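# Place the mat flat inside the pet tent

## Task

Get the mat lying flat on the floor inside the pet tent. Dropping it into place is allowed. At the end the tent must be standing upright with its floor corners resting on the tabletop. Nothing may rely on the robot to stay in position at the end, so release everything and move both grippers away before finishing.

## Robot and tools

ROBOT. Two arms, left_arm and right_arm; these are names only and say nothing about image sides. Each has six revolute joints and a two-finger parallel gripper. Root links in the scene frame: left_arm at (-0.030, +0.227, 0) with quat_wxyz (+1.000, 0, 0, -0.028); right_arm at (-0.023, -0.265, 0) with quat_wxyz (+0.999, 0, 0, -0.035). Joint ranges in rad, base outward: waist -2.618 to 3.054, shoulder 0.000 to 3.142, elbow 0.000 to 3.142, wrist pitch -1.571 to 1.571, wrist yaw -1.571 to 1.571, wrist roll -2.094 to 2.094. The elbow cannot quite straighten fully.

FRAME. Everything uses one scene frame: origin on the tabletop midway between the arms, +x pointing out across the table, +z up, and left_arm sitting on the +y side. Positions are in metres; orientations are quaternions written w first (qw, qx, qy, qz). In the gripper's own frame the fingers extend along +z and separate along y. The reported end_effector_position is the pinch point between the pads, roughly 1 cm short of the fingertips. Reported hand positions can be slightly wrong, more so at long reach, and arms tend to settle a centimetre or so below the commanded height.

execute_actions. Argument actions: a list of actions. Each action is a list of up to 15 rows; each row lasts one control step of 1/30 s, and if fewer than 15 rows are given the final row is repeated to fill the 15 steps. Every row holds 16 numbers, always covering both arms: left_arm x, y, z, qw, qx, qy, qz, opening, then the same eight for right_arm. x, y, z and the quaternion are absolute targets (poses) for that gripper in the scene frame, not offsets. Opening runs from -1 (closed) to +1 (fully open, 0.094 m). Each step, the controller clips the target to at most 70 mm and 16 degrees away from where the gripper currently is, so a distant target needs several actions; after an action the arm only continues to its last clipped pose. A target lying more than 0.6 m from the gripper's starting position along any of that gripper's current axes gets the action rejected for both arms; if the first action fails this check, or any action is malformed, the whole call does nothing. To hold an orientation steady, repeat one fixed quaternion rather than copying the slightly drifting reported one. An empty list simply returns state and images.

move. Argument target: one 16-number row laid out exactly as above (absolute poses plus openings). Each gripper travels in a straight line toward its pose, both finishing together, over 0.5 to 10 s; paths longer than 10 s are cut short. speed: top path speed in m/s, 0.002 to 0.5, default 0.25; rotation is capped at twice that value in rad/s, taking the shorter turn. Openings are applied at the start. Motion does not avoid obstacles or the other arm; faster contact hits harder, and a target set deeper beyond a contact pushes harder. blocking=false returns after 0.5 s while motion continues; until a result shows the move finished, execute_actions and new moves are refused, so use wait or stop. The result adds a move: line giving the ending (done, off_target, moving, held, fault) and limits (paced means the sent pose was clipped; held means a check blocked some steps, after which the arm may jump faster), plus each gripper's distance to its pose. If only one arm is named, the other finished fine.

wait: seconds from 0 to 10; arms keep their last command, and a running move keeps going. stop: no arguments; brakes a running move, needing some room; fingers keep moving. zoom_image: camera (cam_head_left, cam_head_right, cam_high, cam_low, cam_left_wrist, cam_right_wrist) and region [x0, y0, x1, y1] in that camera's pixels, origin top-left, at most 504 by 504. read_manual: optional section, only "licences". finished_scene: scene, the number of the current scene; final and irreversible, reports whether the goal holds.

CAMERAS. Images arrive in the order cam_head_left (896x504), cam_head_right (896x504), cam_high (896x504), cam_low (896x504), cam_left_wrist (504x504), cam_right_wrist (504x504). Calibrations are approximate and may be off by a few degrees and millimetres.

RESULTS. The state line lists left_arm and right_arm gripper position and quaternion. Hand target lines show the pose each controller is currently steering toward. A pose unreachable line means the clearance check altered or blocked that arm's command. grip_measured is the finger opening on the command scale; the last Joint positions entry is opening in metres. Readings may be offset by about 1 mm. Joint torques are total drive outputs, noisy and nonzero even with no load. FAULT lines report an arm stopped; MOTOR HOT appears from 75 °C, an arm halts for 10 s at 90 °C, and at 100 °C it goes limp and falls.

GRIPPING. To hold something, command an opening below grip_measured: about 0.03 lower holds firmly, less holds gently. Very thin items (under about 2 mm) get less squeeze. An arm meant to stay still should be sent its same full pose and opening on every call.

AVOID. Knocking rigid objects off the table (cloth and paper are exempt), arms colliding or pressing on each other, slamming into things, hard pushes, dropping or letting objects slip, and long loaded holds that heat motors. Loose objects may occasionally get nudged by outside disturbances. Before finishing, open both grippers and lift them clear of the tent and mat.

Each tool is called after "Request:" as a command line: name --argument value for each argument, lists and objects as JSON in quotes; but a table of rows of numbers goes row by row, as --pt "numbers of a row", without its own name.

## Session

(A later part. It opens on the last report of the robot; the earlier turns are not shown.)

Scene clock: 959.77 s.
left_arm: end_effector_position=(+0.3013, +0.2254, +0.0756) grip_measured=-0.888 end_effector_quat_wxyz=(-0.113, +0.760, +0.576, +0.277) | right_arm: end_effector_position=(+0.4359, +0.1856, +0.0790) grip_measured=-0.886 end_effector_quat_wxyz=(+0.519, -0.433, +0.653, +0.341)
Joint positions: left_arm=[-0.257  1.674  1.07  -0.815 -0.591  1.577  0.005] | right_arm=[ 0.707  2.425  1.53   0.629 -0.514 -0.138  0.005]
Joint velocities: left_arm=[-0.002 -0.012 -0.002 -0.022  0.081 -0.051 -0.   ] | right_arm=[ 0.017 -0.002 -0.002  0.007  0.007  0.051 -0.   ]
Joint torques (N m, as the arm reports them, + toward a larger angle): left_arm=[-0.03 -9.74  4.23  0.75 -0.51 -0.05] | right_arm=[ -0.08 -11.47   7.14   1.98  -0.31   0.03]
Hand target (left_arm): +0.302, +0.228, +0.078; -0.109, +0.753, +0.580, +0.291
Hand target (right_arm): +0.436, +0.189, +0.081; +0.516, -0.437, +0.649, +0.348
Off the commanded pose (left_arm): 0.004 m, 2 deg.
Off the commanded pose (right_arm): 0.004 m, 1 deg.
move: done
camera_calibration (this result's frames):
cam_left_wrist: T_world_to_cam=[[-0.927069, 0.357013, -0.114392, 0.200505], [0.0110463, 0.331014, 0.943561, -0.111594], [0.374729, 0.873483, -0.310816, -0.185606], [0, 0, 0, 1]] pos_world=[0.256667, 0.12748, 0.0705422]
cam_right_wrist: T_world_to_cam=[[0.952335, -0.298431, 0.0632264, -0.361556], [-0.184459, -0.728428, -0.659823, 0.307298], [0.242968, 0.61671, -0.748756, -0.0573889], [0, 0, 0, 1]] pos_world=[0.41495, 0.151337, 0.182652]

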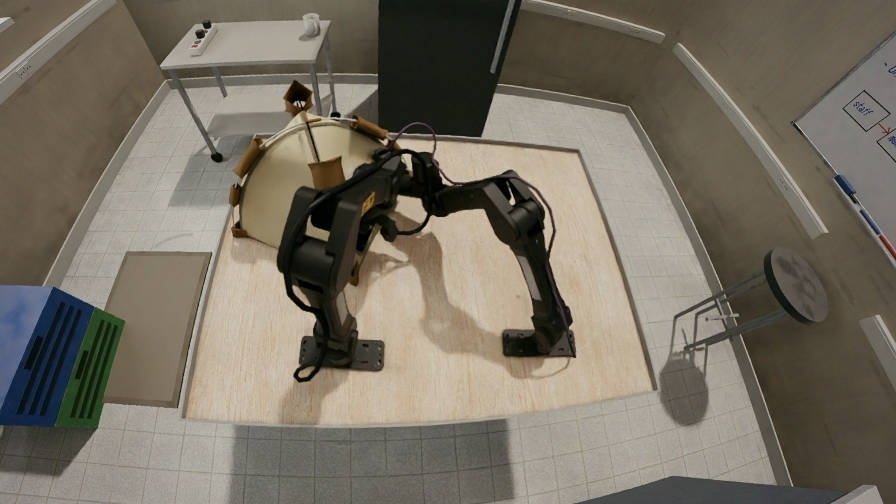

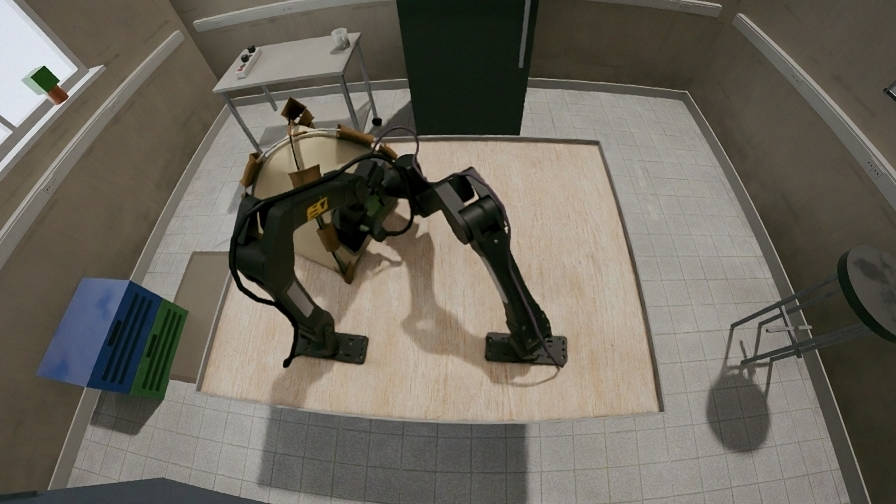

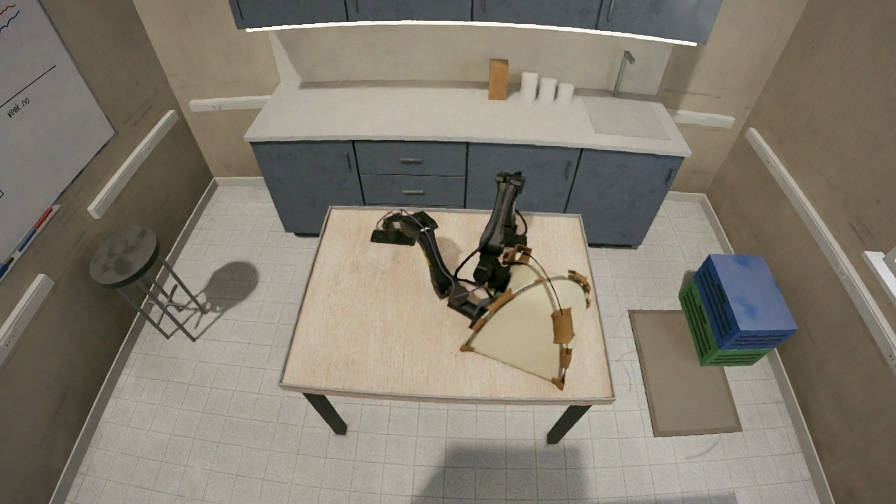

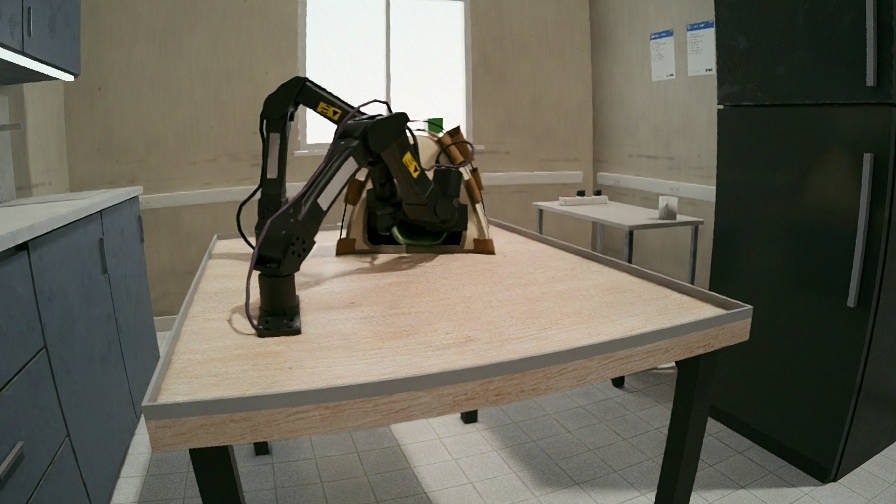

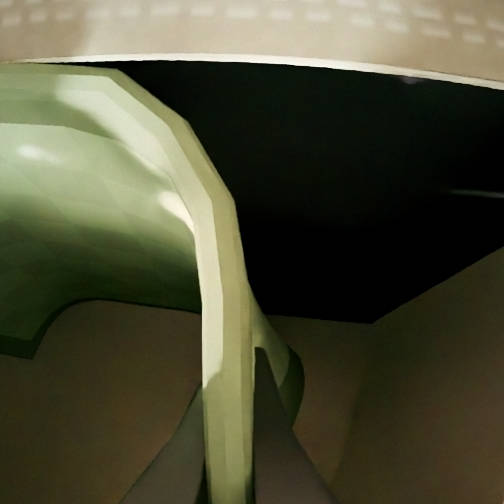

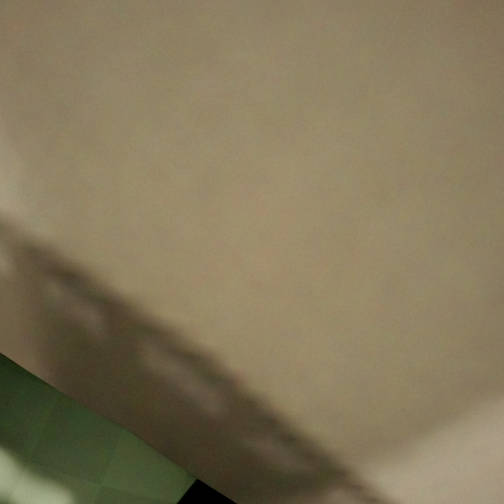

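Request:
execute_actions --actions '[[[0.301,0.226,0.077,-0.1088,0.7533,0.5796,0.2912,-0.8,0.436,0.189,0.081,0.5161,-0.4376,0.6488,0.3481,-0.92],[0.301,0.226,0.077,-0.1088,0.7533,0.5796,0.2912,-0.8,0.436,0.189,0.081,0.5161,-0.4376,0.6488,0.3481,-0.92],[0.301,0.226,0.077,-0.1088,0.7533,0.5796,0.2912,-0.7,0.436,0.189,0.081,0.5161,-0.4376,0.6488,0.3481,-0.92],[0.301,0.226,0.077,-0.1088,0.7533,0.5796,0.2912,-0.7,0.436,0.189,0.081,0.5161,-0.4376,0.6488,0.3481,-0.92],[0.301,0.226,0.077,-0.1088,0.7533,0.5796,0.2912,-0.6,0.436,0.189,0.081,0.5161,-0.4376,0.6488,0.3481,-0.92],[0.301,0.226,0.077,-0.1088,0.7533,0.5796,0.2912,-0.6,0.436,0.189,0.081,0.5161,-0.4376,0.6488,0.3481,-0.92],[0.301,0.226,0.077,-0.1088,0.7533,0.5796,0.2912,-0.5,0.436,0.189,0.081,0.5161,-0.4376,0.6488,0.3481,-0.92]]]'

Request:
move --target '[0.276, 0.183, 0.142, -0.1088, 0.7533, 0.5796, 0.2912, -0.5, 0.436, 0.189, 0.081, 0.5161, -0.4376, 0.6488, 0.3481, -0.92]' --speed 0.08

Scene clock: 968.20 s.
left_arm: end_effector_position=(+0.3040, +0.2253, +0.0765) grip_measured=-0.501 end_effector_quat_wxyz=(-0.109, +0.756, +0.580, +0.283) | right_arm: end_effector_position=(+0.4359, +0.1856, +0.0791) grip_measured=-0.886 end_effector_quat_wxyz=(+0.519, -0.433, +0.653, +0.341)
Joint positions: left_arm=[-0.257  1.674  1.07  -0.803 -0.596  1.569  0.023] | right_arm=[ 0.707  2.425  1.53   0.629 -0.514 -0.138  0.005]
Joint velocities: left_arm=[-0.002 -0.012 -0.007  0.022  0.037  0.037  0.   ] | right_arm=[ 0.017 -0.002  0.002  0.022 -0.037  0.095 -0.   ]
Joint torques (N m, as the arm reports them, + toward a larger angle): left_arm=[-0.71 -9.58  4.14  0.71 -0.47 -0.07] | right_arm=[ -0.06 -11.5    7.26   2.    -0.3    0.02]
Hand target (left_arm): +0.301, +0.226, +0.077; -0.109, +0.753, +0.580, +0.291
Hand target (right_arm): +0.436, +0.189, +0.081; +0.516, -0.437, +0.649, +0.348
Off the commanded pose (left_arm): 0.003 m, 1 deg.
Off the commanded pose (right_arm): 0.004 m, 1 deg.
camera_calibration (this result's frames):
cam_left_wrist: T_world_to_cam=[[-0.927571, 0.350028, -0.130734, 0.206078], [-0.00748334, 0.332415, 0.943104, -0.107094], [0.373571, 0.875774, -0.305719, -0.186796], [0, 0, 0, 1]] pos_world=[0.260133, 0.127058, 0.0708347]
cam_right_wrist: T_world_to_cam=[[0.952315, -0.298445, 0.0634507, -0.361582], [-0.184257, -0.728278, -0.660045, 0.307267], [0.243197, 0.61688, -0.748541, -0.0574881], [0, 0, 0, 1]] pos_world=[0.414937, 0.151327, 0.182721]

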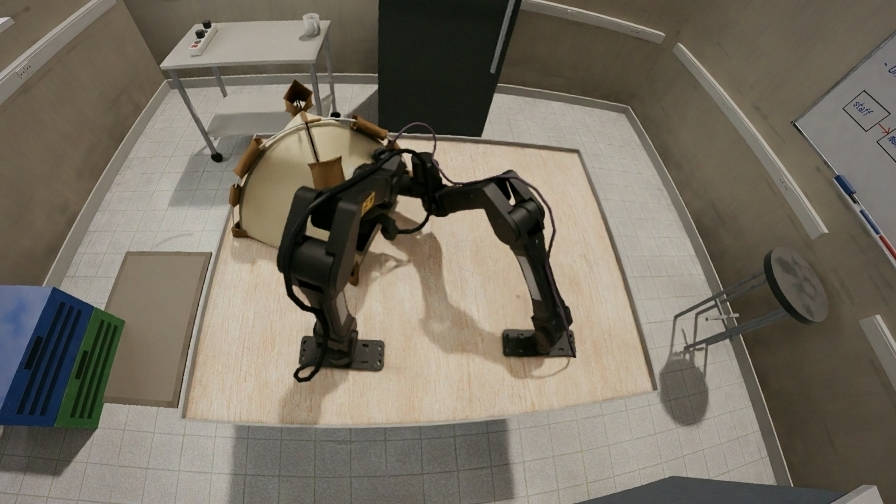

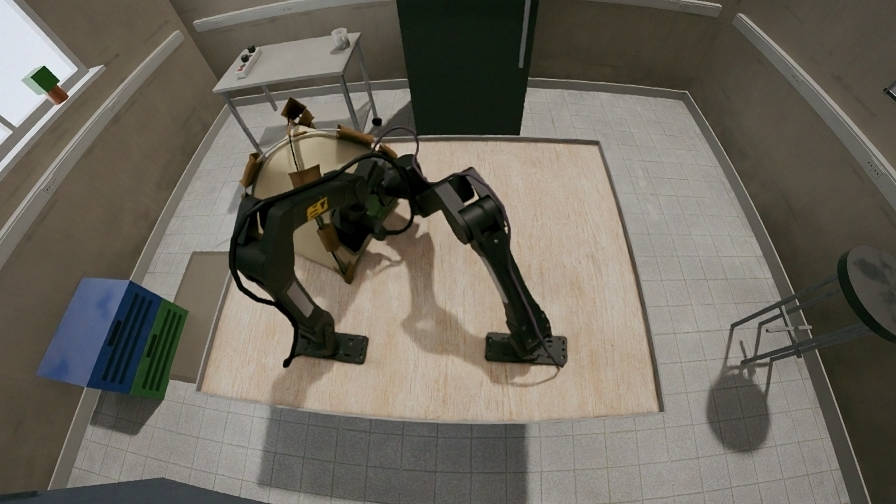

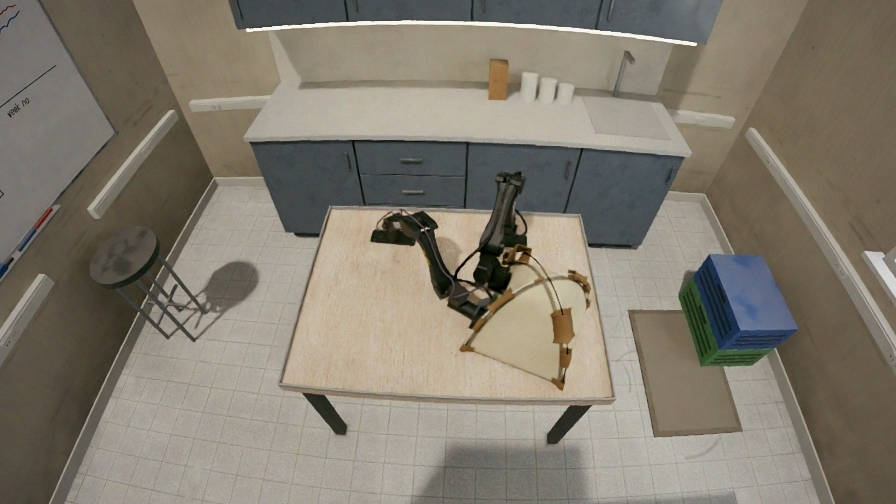

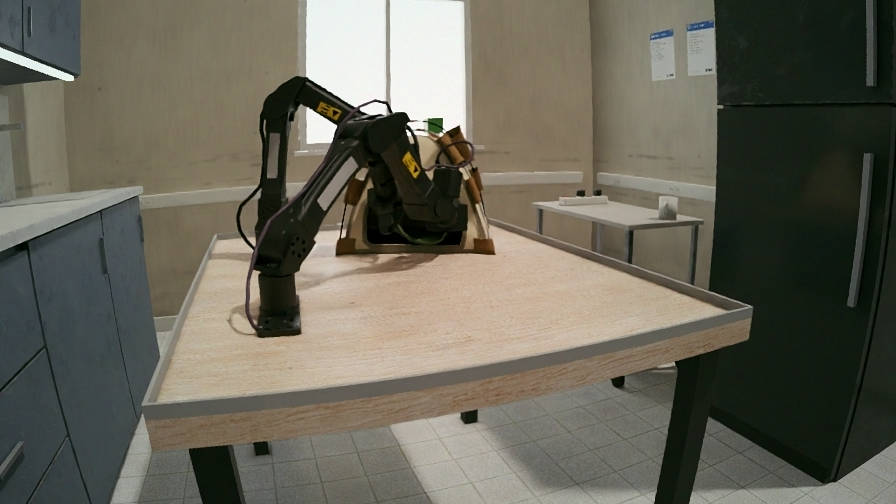

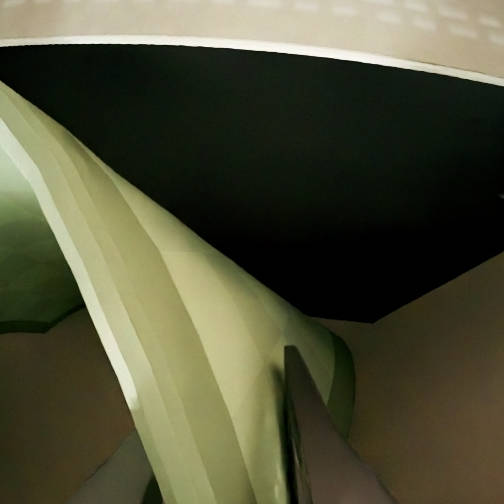

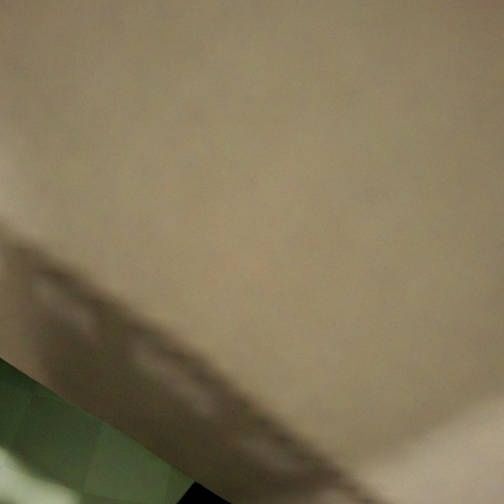

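Scene clock: 969.77 s.
left_arm: end_effector_position=(+0.2764, +0.1834, +0.1280) grip_measured=-0.501 end_effector_quat_wxyz=(-0.116, +0.758, +0.577, +0.280) | right_arm: end_effector_position=(+0.4351, +0.1859, +0.0792) grip_measured=-0.886 end_effector_quat_wxyz=(+0.518, -0.434, +0.652, +0.342)
Joint positions: left_arm=[-0.429  1.63   1.237 -1.147 -0.616  1.364  0.023] | right_arm=[ 0.707  2.425  1.53   0.629 -0.519 -0.138  0.005]
Joint velocities: left_arm=[ 0.007 -0.012  0.002  0.007 -0.007  0.022  0.   ] | right_arm=[-0.027  0.002 -0.027 -0.007 -0.051  0.007 -0.   ]
Joint torques (N m, as the arm reports them, + toward a larger angle): left_arm=[-0.58 -9.55  8.54  0.1  -0.47 -0.08] | right_arm=[ -0.09 -11.38   7.23   2.    -0.26   0.03]
Hand target (left_arm): +0.278, +0.183, +0.142; -0.107, +0.753, +0.579, +0.292
Hand target (right_arm): +0.436, +0.189, +0.081; +0.516, -0.437, +0.649, +0.348
Off the commanded pose (left_arm): 0.014 m, 2 deg.
Off the commanded pose (right_arm): 0.004 m, 1 deg.
move: off_target (left_arm)
camera_calibration (this result's frames):
cam_left_wrist: T_world_to_cam=[[-0.928411, 0.353237, -0.115228, 0.199571], [0.0055955, 0.32338, 0.946253, -0.144366], [0.371514, 0.877866, -0.302206, -0.124315], [0, 0, 0, 1]] pos_world=[0.232277, 0.0853211, 0.122034]
cam_right_wrist: T_world_to_cam=[[0.953781, -0.29395, 0.0624029, -0.362112], [-0.181283, -0.728462, -0.660666, 0.306253], [0.239661, 0.618818, -0.748082, -0.0562938], [0, 0, 0, 1]] pos_world=[0.414386, 0.151487, 0.182815]

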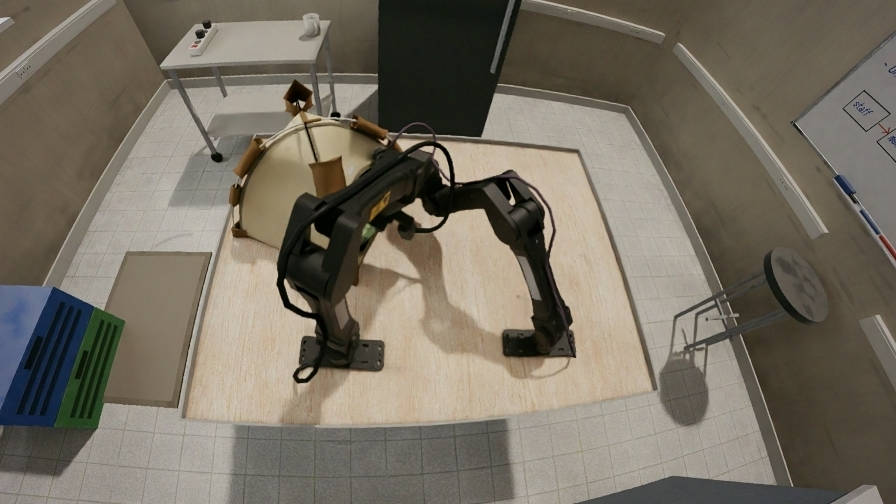

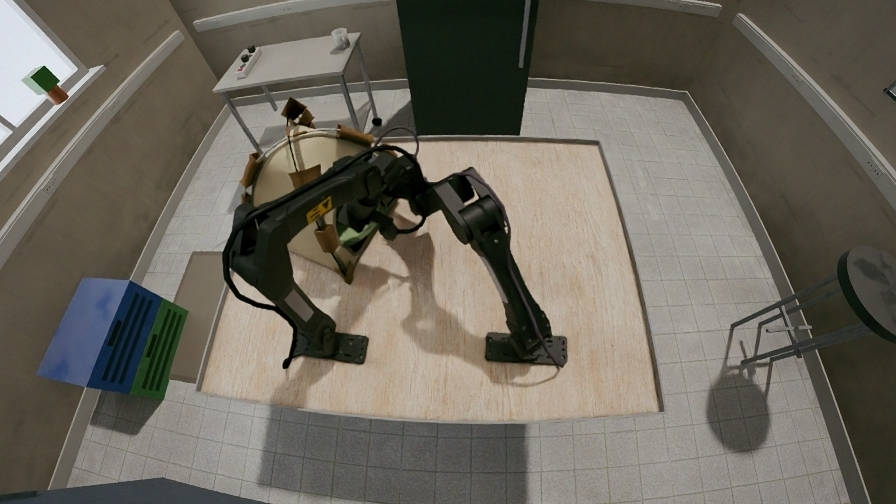

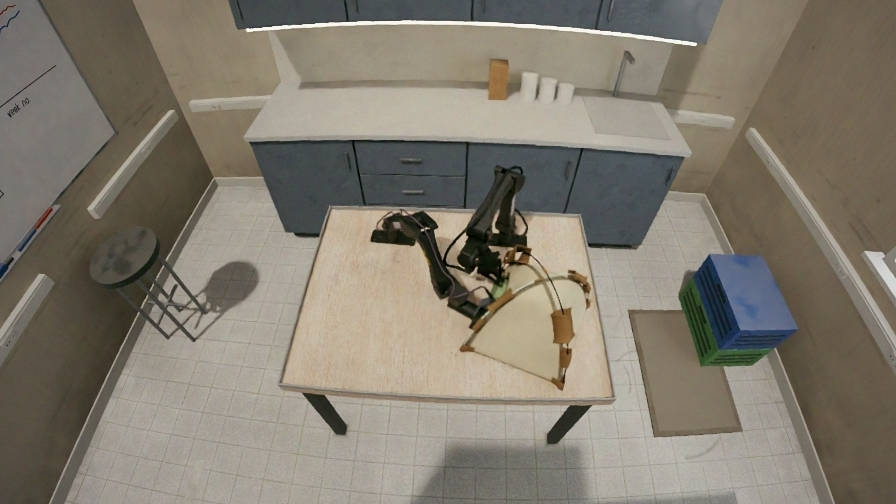

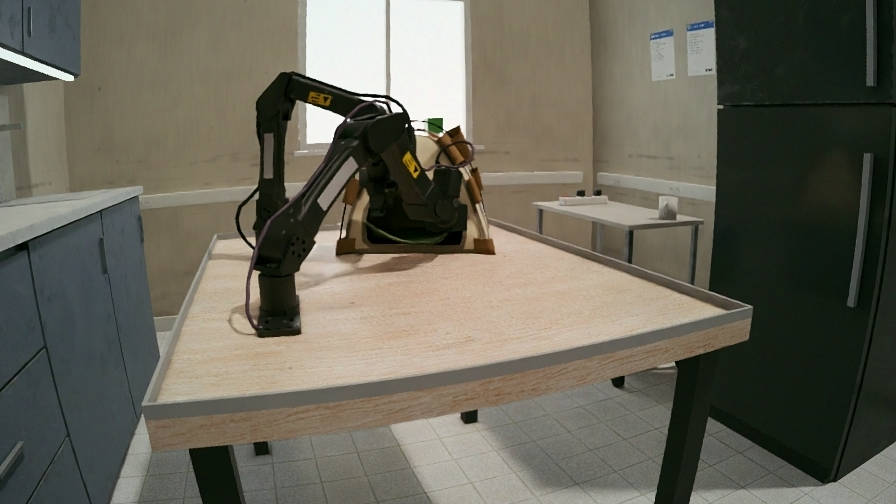

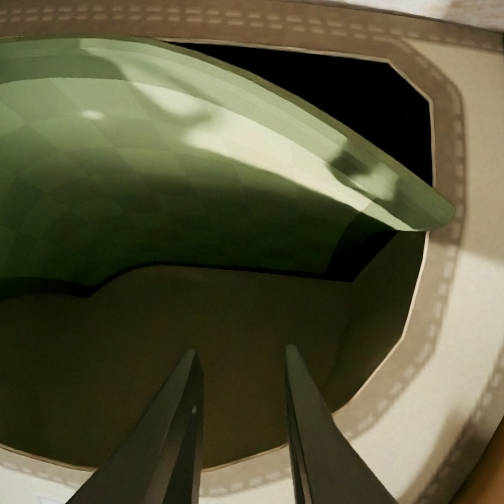

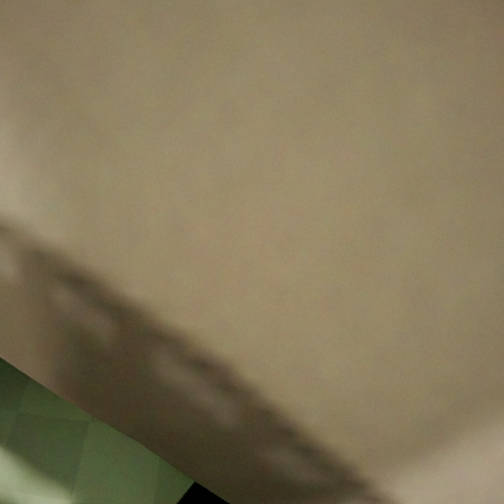

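Request:
move --target '[0.274, 0.180, 0.142, -0.1088, 0.7533, 0.5796, 0.2912, -0.5, 0.458, 0.182, 0.082, 0.5308, -0.4089, 0.6673, 0.3253, -0.92]' --speed 0.04

Scene clock: 985.03 s.
left_arm: end_effector_position=(+0.2730, +0.1814, +0.1281) grip_measured=-0.501 end_effector_quat_wxyz=(-0.118, +0.757, +0.578, +0.280) | right_arm: end_effector_position=(+0.4462, +0.1844, +0.0738) grip_measured=-0.886 end_effector_quat_wxyz=(+0.522, -0.417, +0.667, +0.329)
Joint positions: left_arm=[-0.441  1.63   1.237 -1.162 -0.617  1.345  0.023] | right_arm=[ 0.707  2.446  1.555  0.622 -0.469 -0.12   0.005]
Joint velocities: left_arm=[ 0.012 -0.017 -0.002  0.051 -0.022 -0.022 -0.001] | right_arm=[ 0.007  0.017 -0.017  0.007 -0.051 -0.037  0.   ]
Joint torques (N m, as the arm reports them, + toward a larger angle): left_arm=[-0.79 -9.59  8.53  0.05 -0.47 -0.07] | right_arm=[ -0.94 -12.     8.1    2.03   0.06   0.05]
Hand target (left_arm): +0.274, +0.180, +0.142; -0.108, +0.753, +0.580, +0.291
Hand target (right_arm): +0.457, +0.182, +0.082; +0.531, -0.409, +0.667, +0.325
Off the commanded pose (left_arm): 0.014 m, 2 deg.
Off the commanded pose (right_arm): 0.015 m, 1 deg.
move: off_target (left_arm, right_arm)
camera_calibration (this result's frames):
cam_left_wrist: T_world_to_cam=[[-0.929979, 0.350403, -0.111159, 0.197577], [0.00768918, 0.320858, 0.947096, -0.143959], [0.367531, 0.879925, -0.301086, -0.120706], [0, 0, 0, 1]] pos_world=[0.229213, 0.0831712, 0.121963]
cam_right_wrist: T_world_to_cam=[[0.937856, -0.342913, 0.0532674, -0.355946], [-0.226615, -0.721431, -0.654357, 0.322059], [0.262816, 0.601621, -0.754307, -0.0687464], [0, 0, 0, 1]] pos_world=[0.424877, 0.151644, 0.177846]

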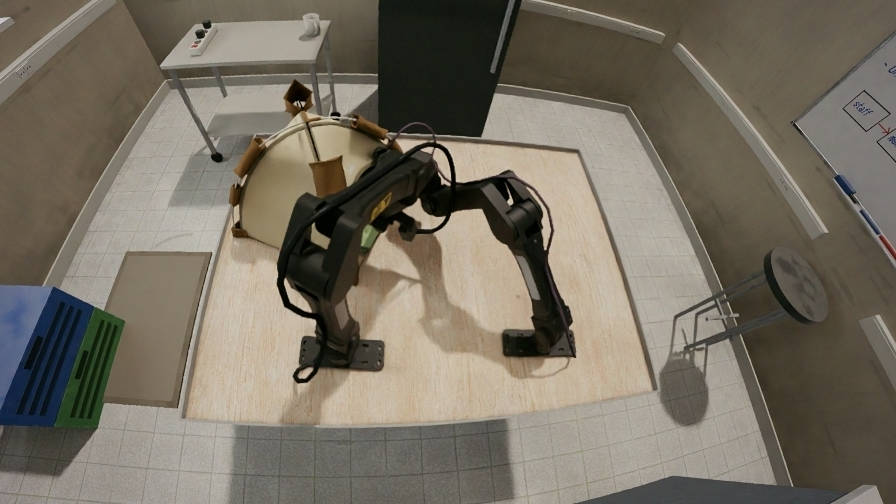

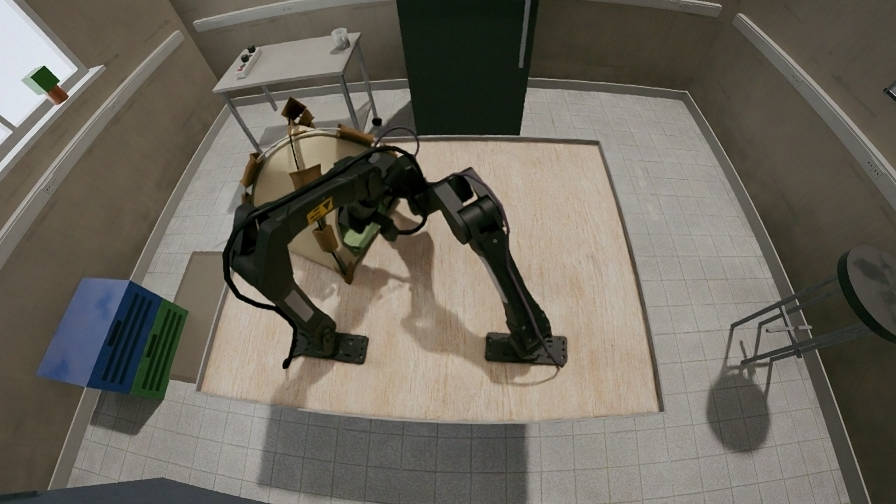

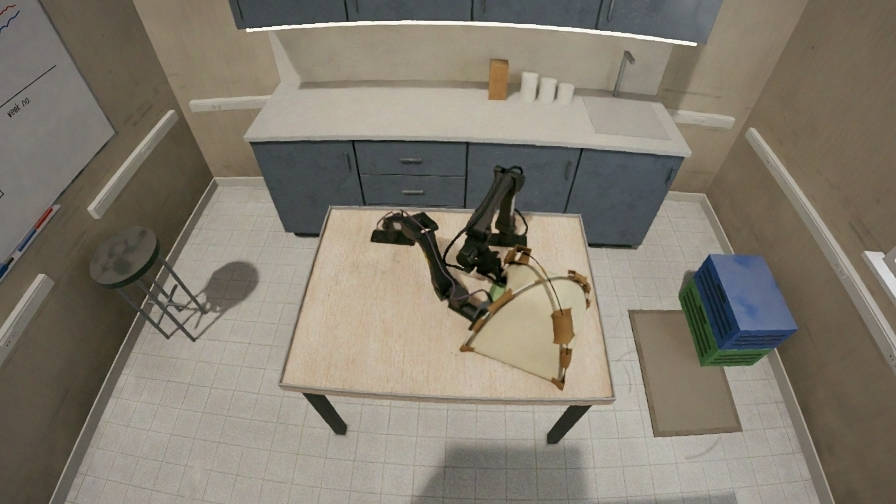

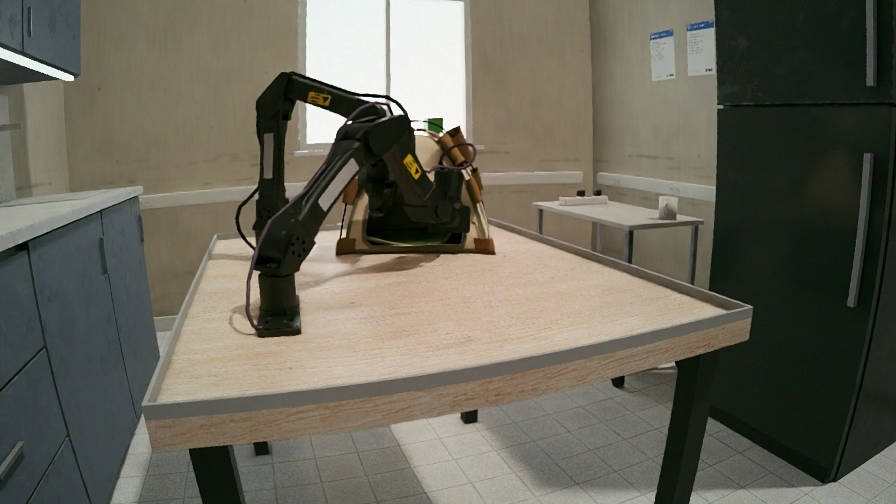

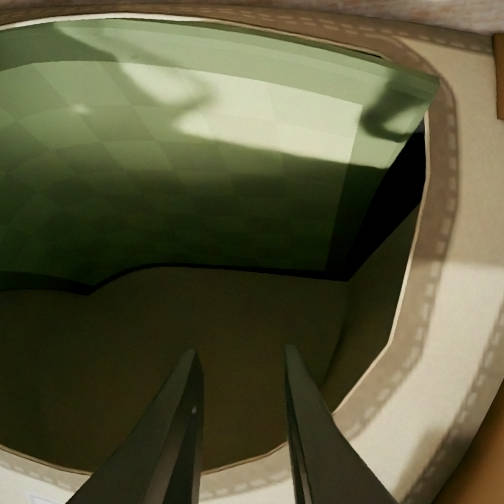

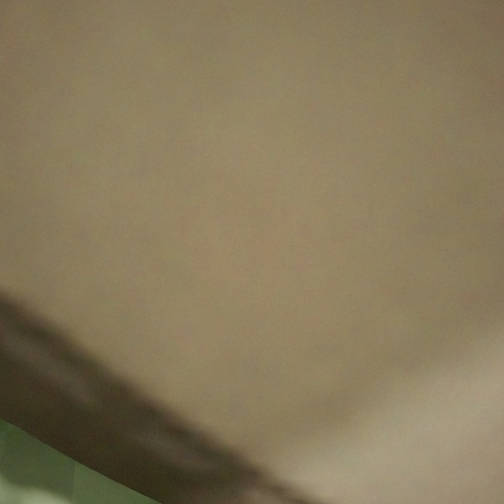

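Request:
move --target '[0.274, 0.180, 0.142, -0.1088, 0.7533, 0.5796, 0.2912, -0.5, 0.462, 0.184, 0.086, 0.5705, -0.3883, 0.6336, 0.3496, -0.92]' --speed 0.04

Scene clock: 998.77 s.
left_arm: end_effector_position=(+0.2727, +0.1816, +0.1281) grip_measured=-0.501 end_effector_quat_wxyz=(-0.119, +0.757, +0.579, +0.279) | right_arm: end_effector_position=(+0.4499, +0.1874, +0.0685) grip_measured=-0.886 end_effector_quat_wxyz=(+0.547, -0.395, +0.650, +0.348)
Joint positions: left_arm=[-0.441  1.63   1.237 -1.164 -0.617  1.343  0.023] | right_arm=[ 0.707  2.51   1.555  0.776 -0.47  -0.061  0.005]
Joint velocities: left_arm=[-0.002  0.007 -0.007  0.007 -0.022 -0.037 -0.001] | right_arm=[-0.032 -0.007 -0.007  0.022 -0.007  0.022 -0.002]
Joint torques (N m, as the arm reports them, + toward a larger angle): left_arm=[-0.75 -9.56  8.51  0.06 -0.48 -0.06] | right_arm=[ -1.31 -12.25   7.23   2.49  -0.1    0.07]
Hand target (left_arm): +0.274, +0.180, +0.142; -0.108, +0.753, +0.580, +0.291
Hand target (right_arm): +0.461, +0.184, +0.086; +0.571, -0.388, +0.634, +0.349
Off the commanded pose (left_arm): 0.014 m, 2 deg.
Off the commanded pose (right_arm): 0.022 m, 3 deg.
move: off_target (left_arm, right_arm)
camera_calibration (this result's frames):
cam_left_wrist: T_world_to_cam=[[-0.930603, 0.348996, -0.110365, 0.197495], [0.00786963, 0.320526, 0.947207, -0.144017], [0.365946, 0.880605, -0.301029, -0.120446], [0, 0, 0, 1]] pos_world=[0.229, 0.0833017, 0.121953]
cam_right_wrist: T_world_to_cam=[[0.933008, -0.357076, 0.0446367, -0.352766], [-0.220222, -0.664668, -0.713946, 0.312112], [0.284601, 0.656287, -0.698777, -0.0993847], [0, 0, 0, 1]] pos_world=[0.426152, 0.146712, 0.169129]

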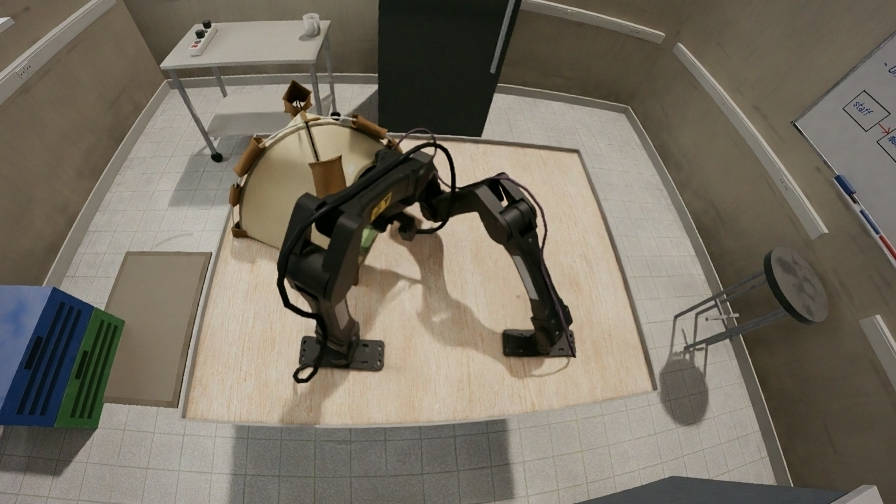

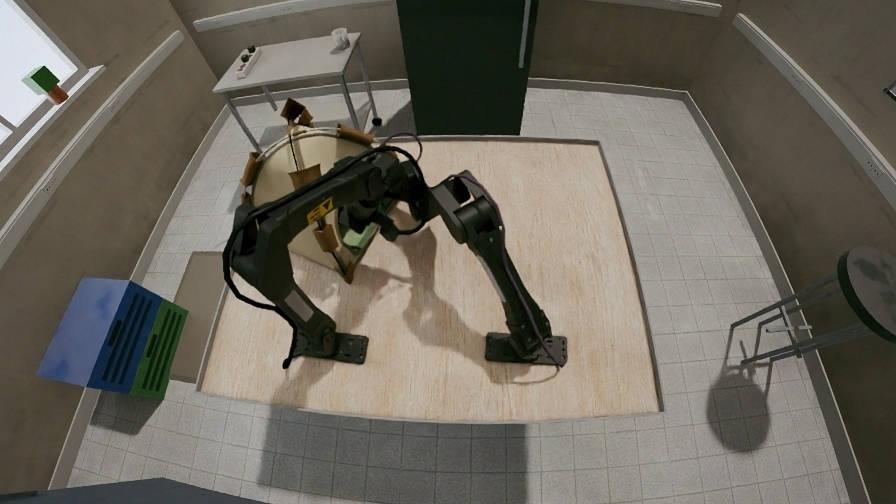

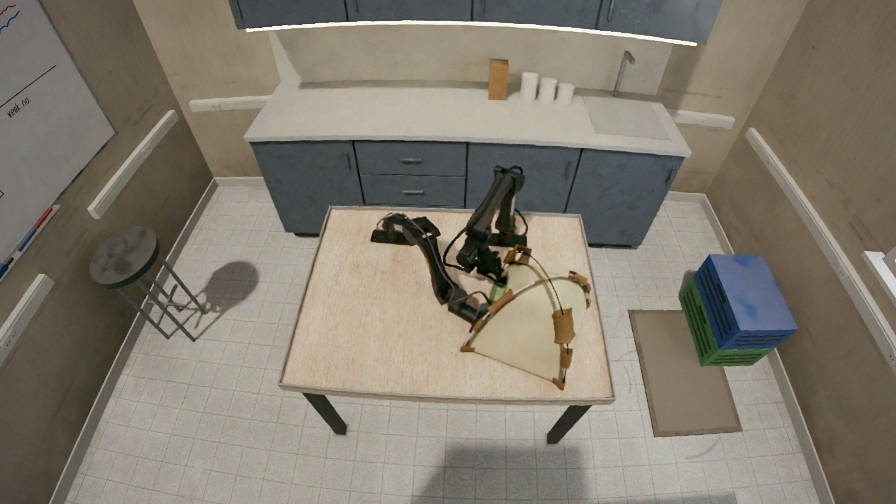

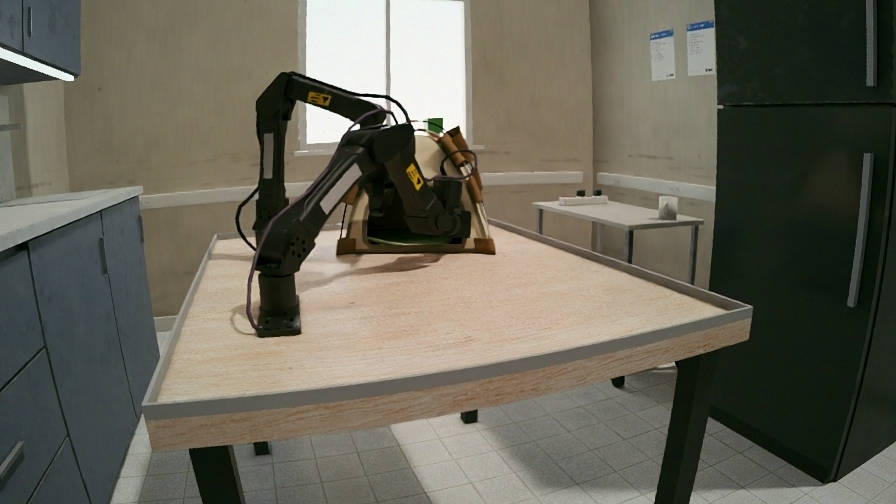

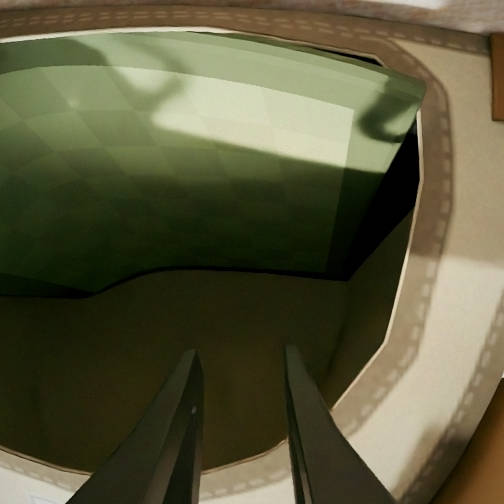

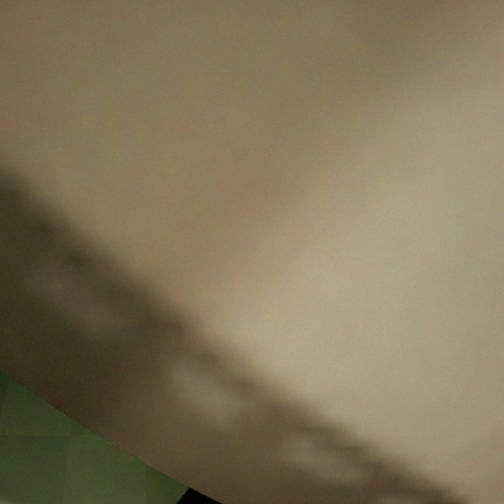

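Request:
execute_actions --actions '[[[0.274,0.180,0.142,-0.1088,0.7533,0.5796,0.2912,-0.5,0.452,0.187,0.074,0.54,-0.383,0.657,0.357,-0.8],[0.274,0.180,0.142,-0.1088,0.7533,0.5796,0.2912,-0.5,0.452,0.187,0.074,0.54,-0.383,0.657,0.357,-0.7],[0.274,0.180,0.142,-0.1088,0.7533,0.5796,0.2912,-0.5,0.452,0.187,0.074,0.534,-0.372,0.663,0.366,-0.6],[0.274,0.180,0.142,-0.1088,0.7533,0.5796,0.2912,-0.5,0.452,0.187,0.074,0.534,-0.372,0.663,0.366,-0.5],[0.274,0.180,0.142,-0.1088,0.7533,0.5796,0.2912,-0.5,0.452,0.187,0.074,0.528,-0.36,0.67,0.376,-0.4],[0.274,0.180,0.142,-0.1088,0.7533,0.5796,0.2912,-0.5,0.452,0.187,0.074,0.528,-0.36,0.67,0.376,-0.3],[0.274,0.180,0.142,-0.1088,0.7533,0.5796,0.2912,-0.5,0.452,0.187,0.074,0.521,-0.348,0.676,0.385,-0.2],[0.274,0.180,0.142,-0.1088,0.7533,0.5796,0.2912,-0.5,0.452,0.187,0.074,0.521,-0.348,0.676,0.385,-0.1],[0.274,0.180,0.142,-0.1088,0.7533,0.5796,0.2912,-0.5,0.452,0.187,0.074,0.5146,-0.3368,0.6819,0.3944,0.0]]]'

Scene clock: 1030.23 s.
left_arm: end_effector_position=(+0.2726, +0.1817, +0.1281) grip_measured=-0.501 end_effector_quat_wxyz=(-0.119, +0.757, +0.579, +0.279) | right_arm: end_effector_position=(+0.4495, +0.1875, +0.0677) grip_measured=-0.002 end_effector_quat_wxyz=(+0.518, -0.347, +0.679, +0.388)
Joint positions: left_arm=[-0.441  1.63   1.237 -1.164 -0.617  1.343  0.023] | right_arm=[ 0.707  2.51   1.555  0.772 -0.472  0.087  0.047]
Joint velocities: left_arm=[-0.007 -0.002 -0.012 -0.051 -0.095 -0.022 -0.002] | right_arm=[-0.027 -0.012 -0.002  0.022  0.007  0.212 -0.001]
Joint torques (N m, as the arm reports them, + toward a larger angle): left_arm=[-0.74 -9.59  8.44  0.06 -0.48 -0.08] | right_arm=[ -0.35 -13.15   5.91   2.01  -0.06   0.07]
Hand target (left_arm): +0.274, +0.180, +0.142; -0.109, +0.753, +0.580, +0.291
Hand target (right_arm): +0.452, +0.187, +0.074; +0.515, -0.337, +0.682, +0.395
Off the commanded pose (left_arm): 0.014 m, 2 deg.
Off the commanded pose (right_arm): 0.007 m, 1 deg.
camera_calibration (this result's frames):
cam_left_wrist: T_world_to_cam=[[-0.93064, 0.349016, -0.10999, 0.197373], [0.00818724, 0.320353, 0.947263, -0.144091], [0.365845, 0.88066, -0.300991, -0.120442], [0, 0, 0, 1]] pos_world=[0.228925, 0.083342, 0.121949]
cam_right_wrist: T_world_to_cam=[[0.921197, -0.375446, -0.102158, -0.333625], [-0.329782, -0.614041, -0.717075, 0.351503], [0.206494, 0.694257, -0.689468, -0.0724711], [0, 0, 0, 1]] pos_world=[0.438218, 0.140893, 0.168005]

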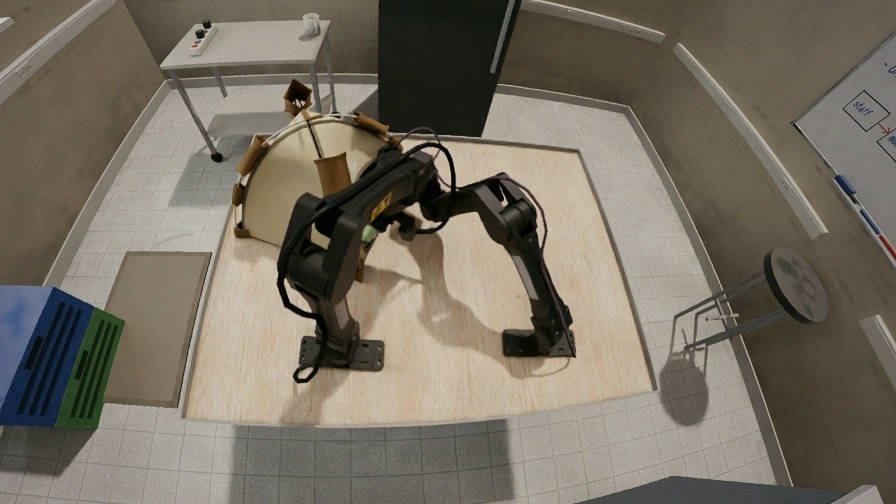

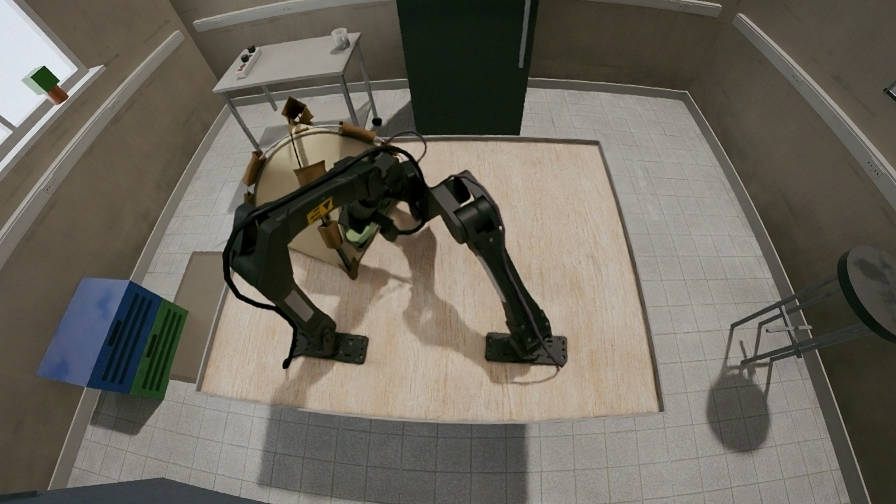

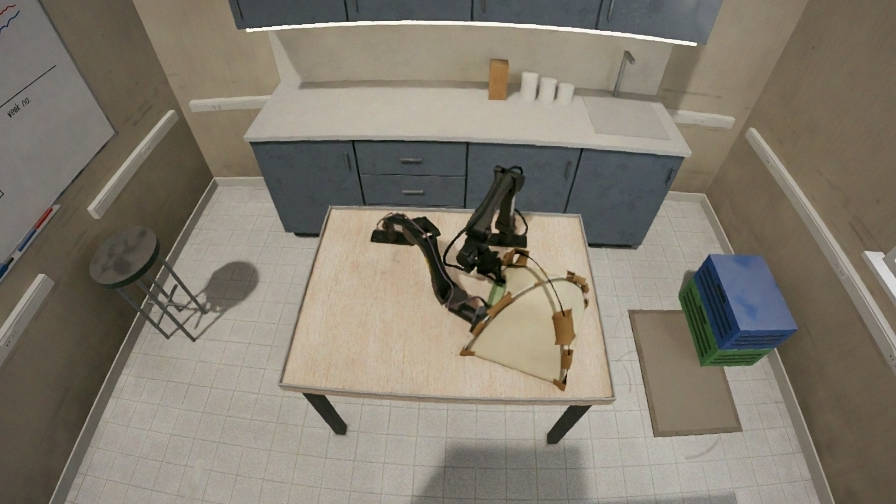

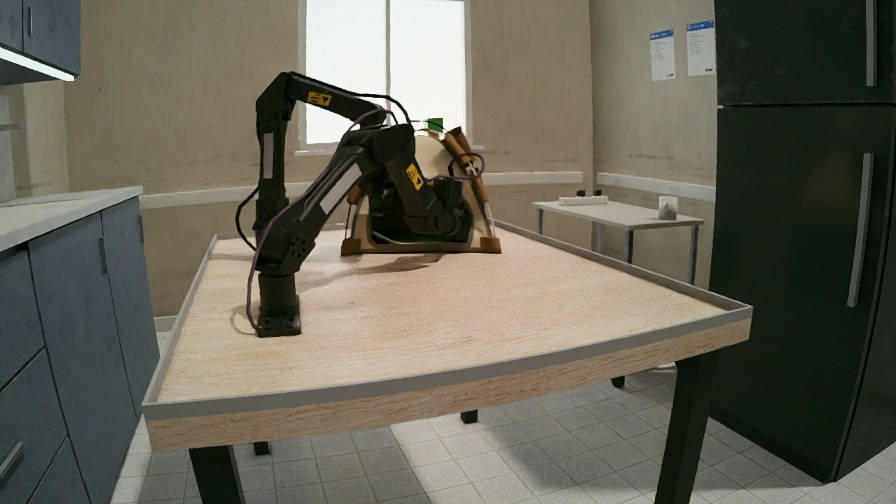

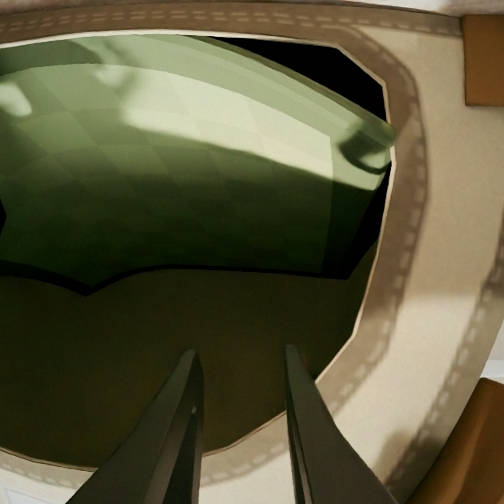

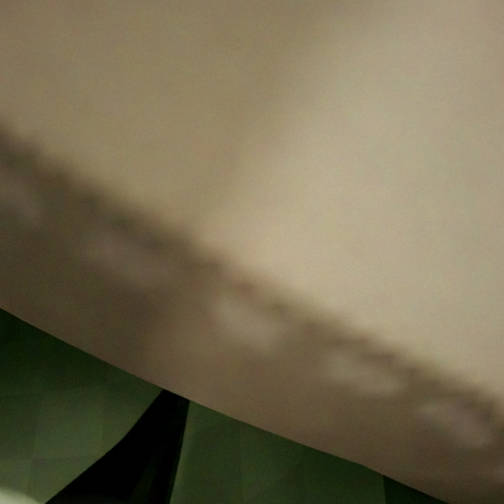

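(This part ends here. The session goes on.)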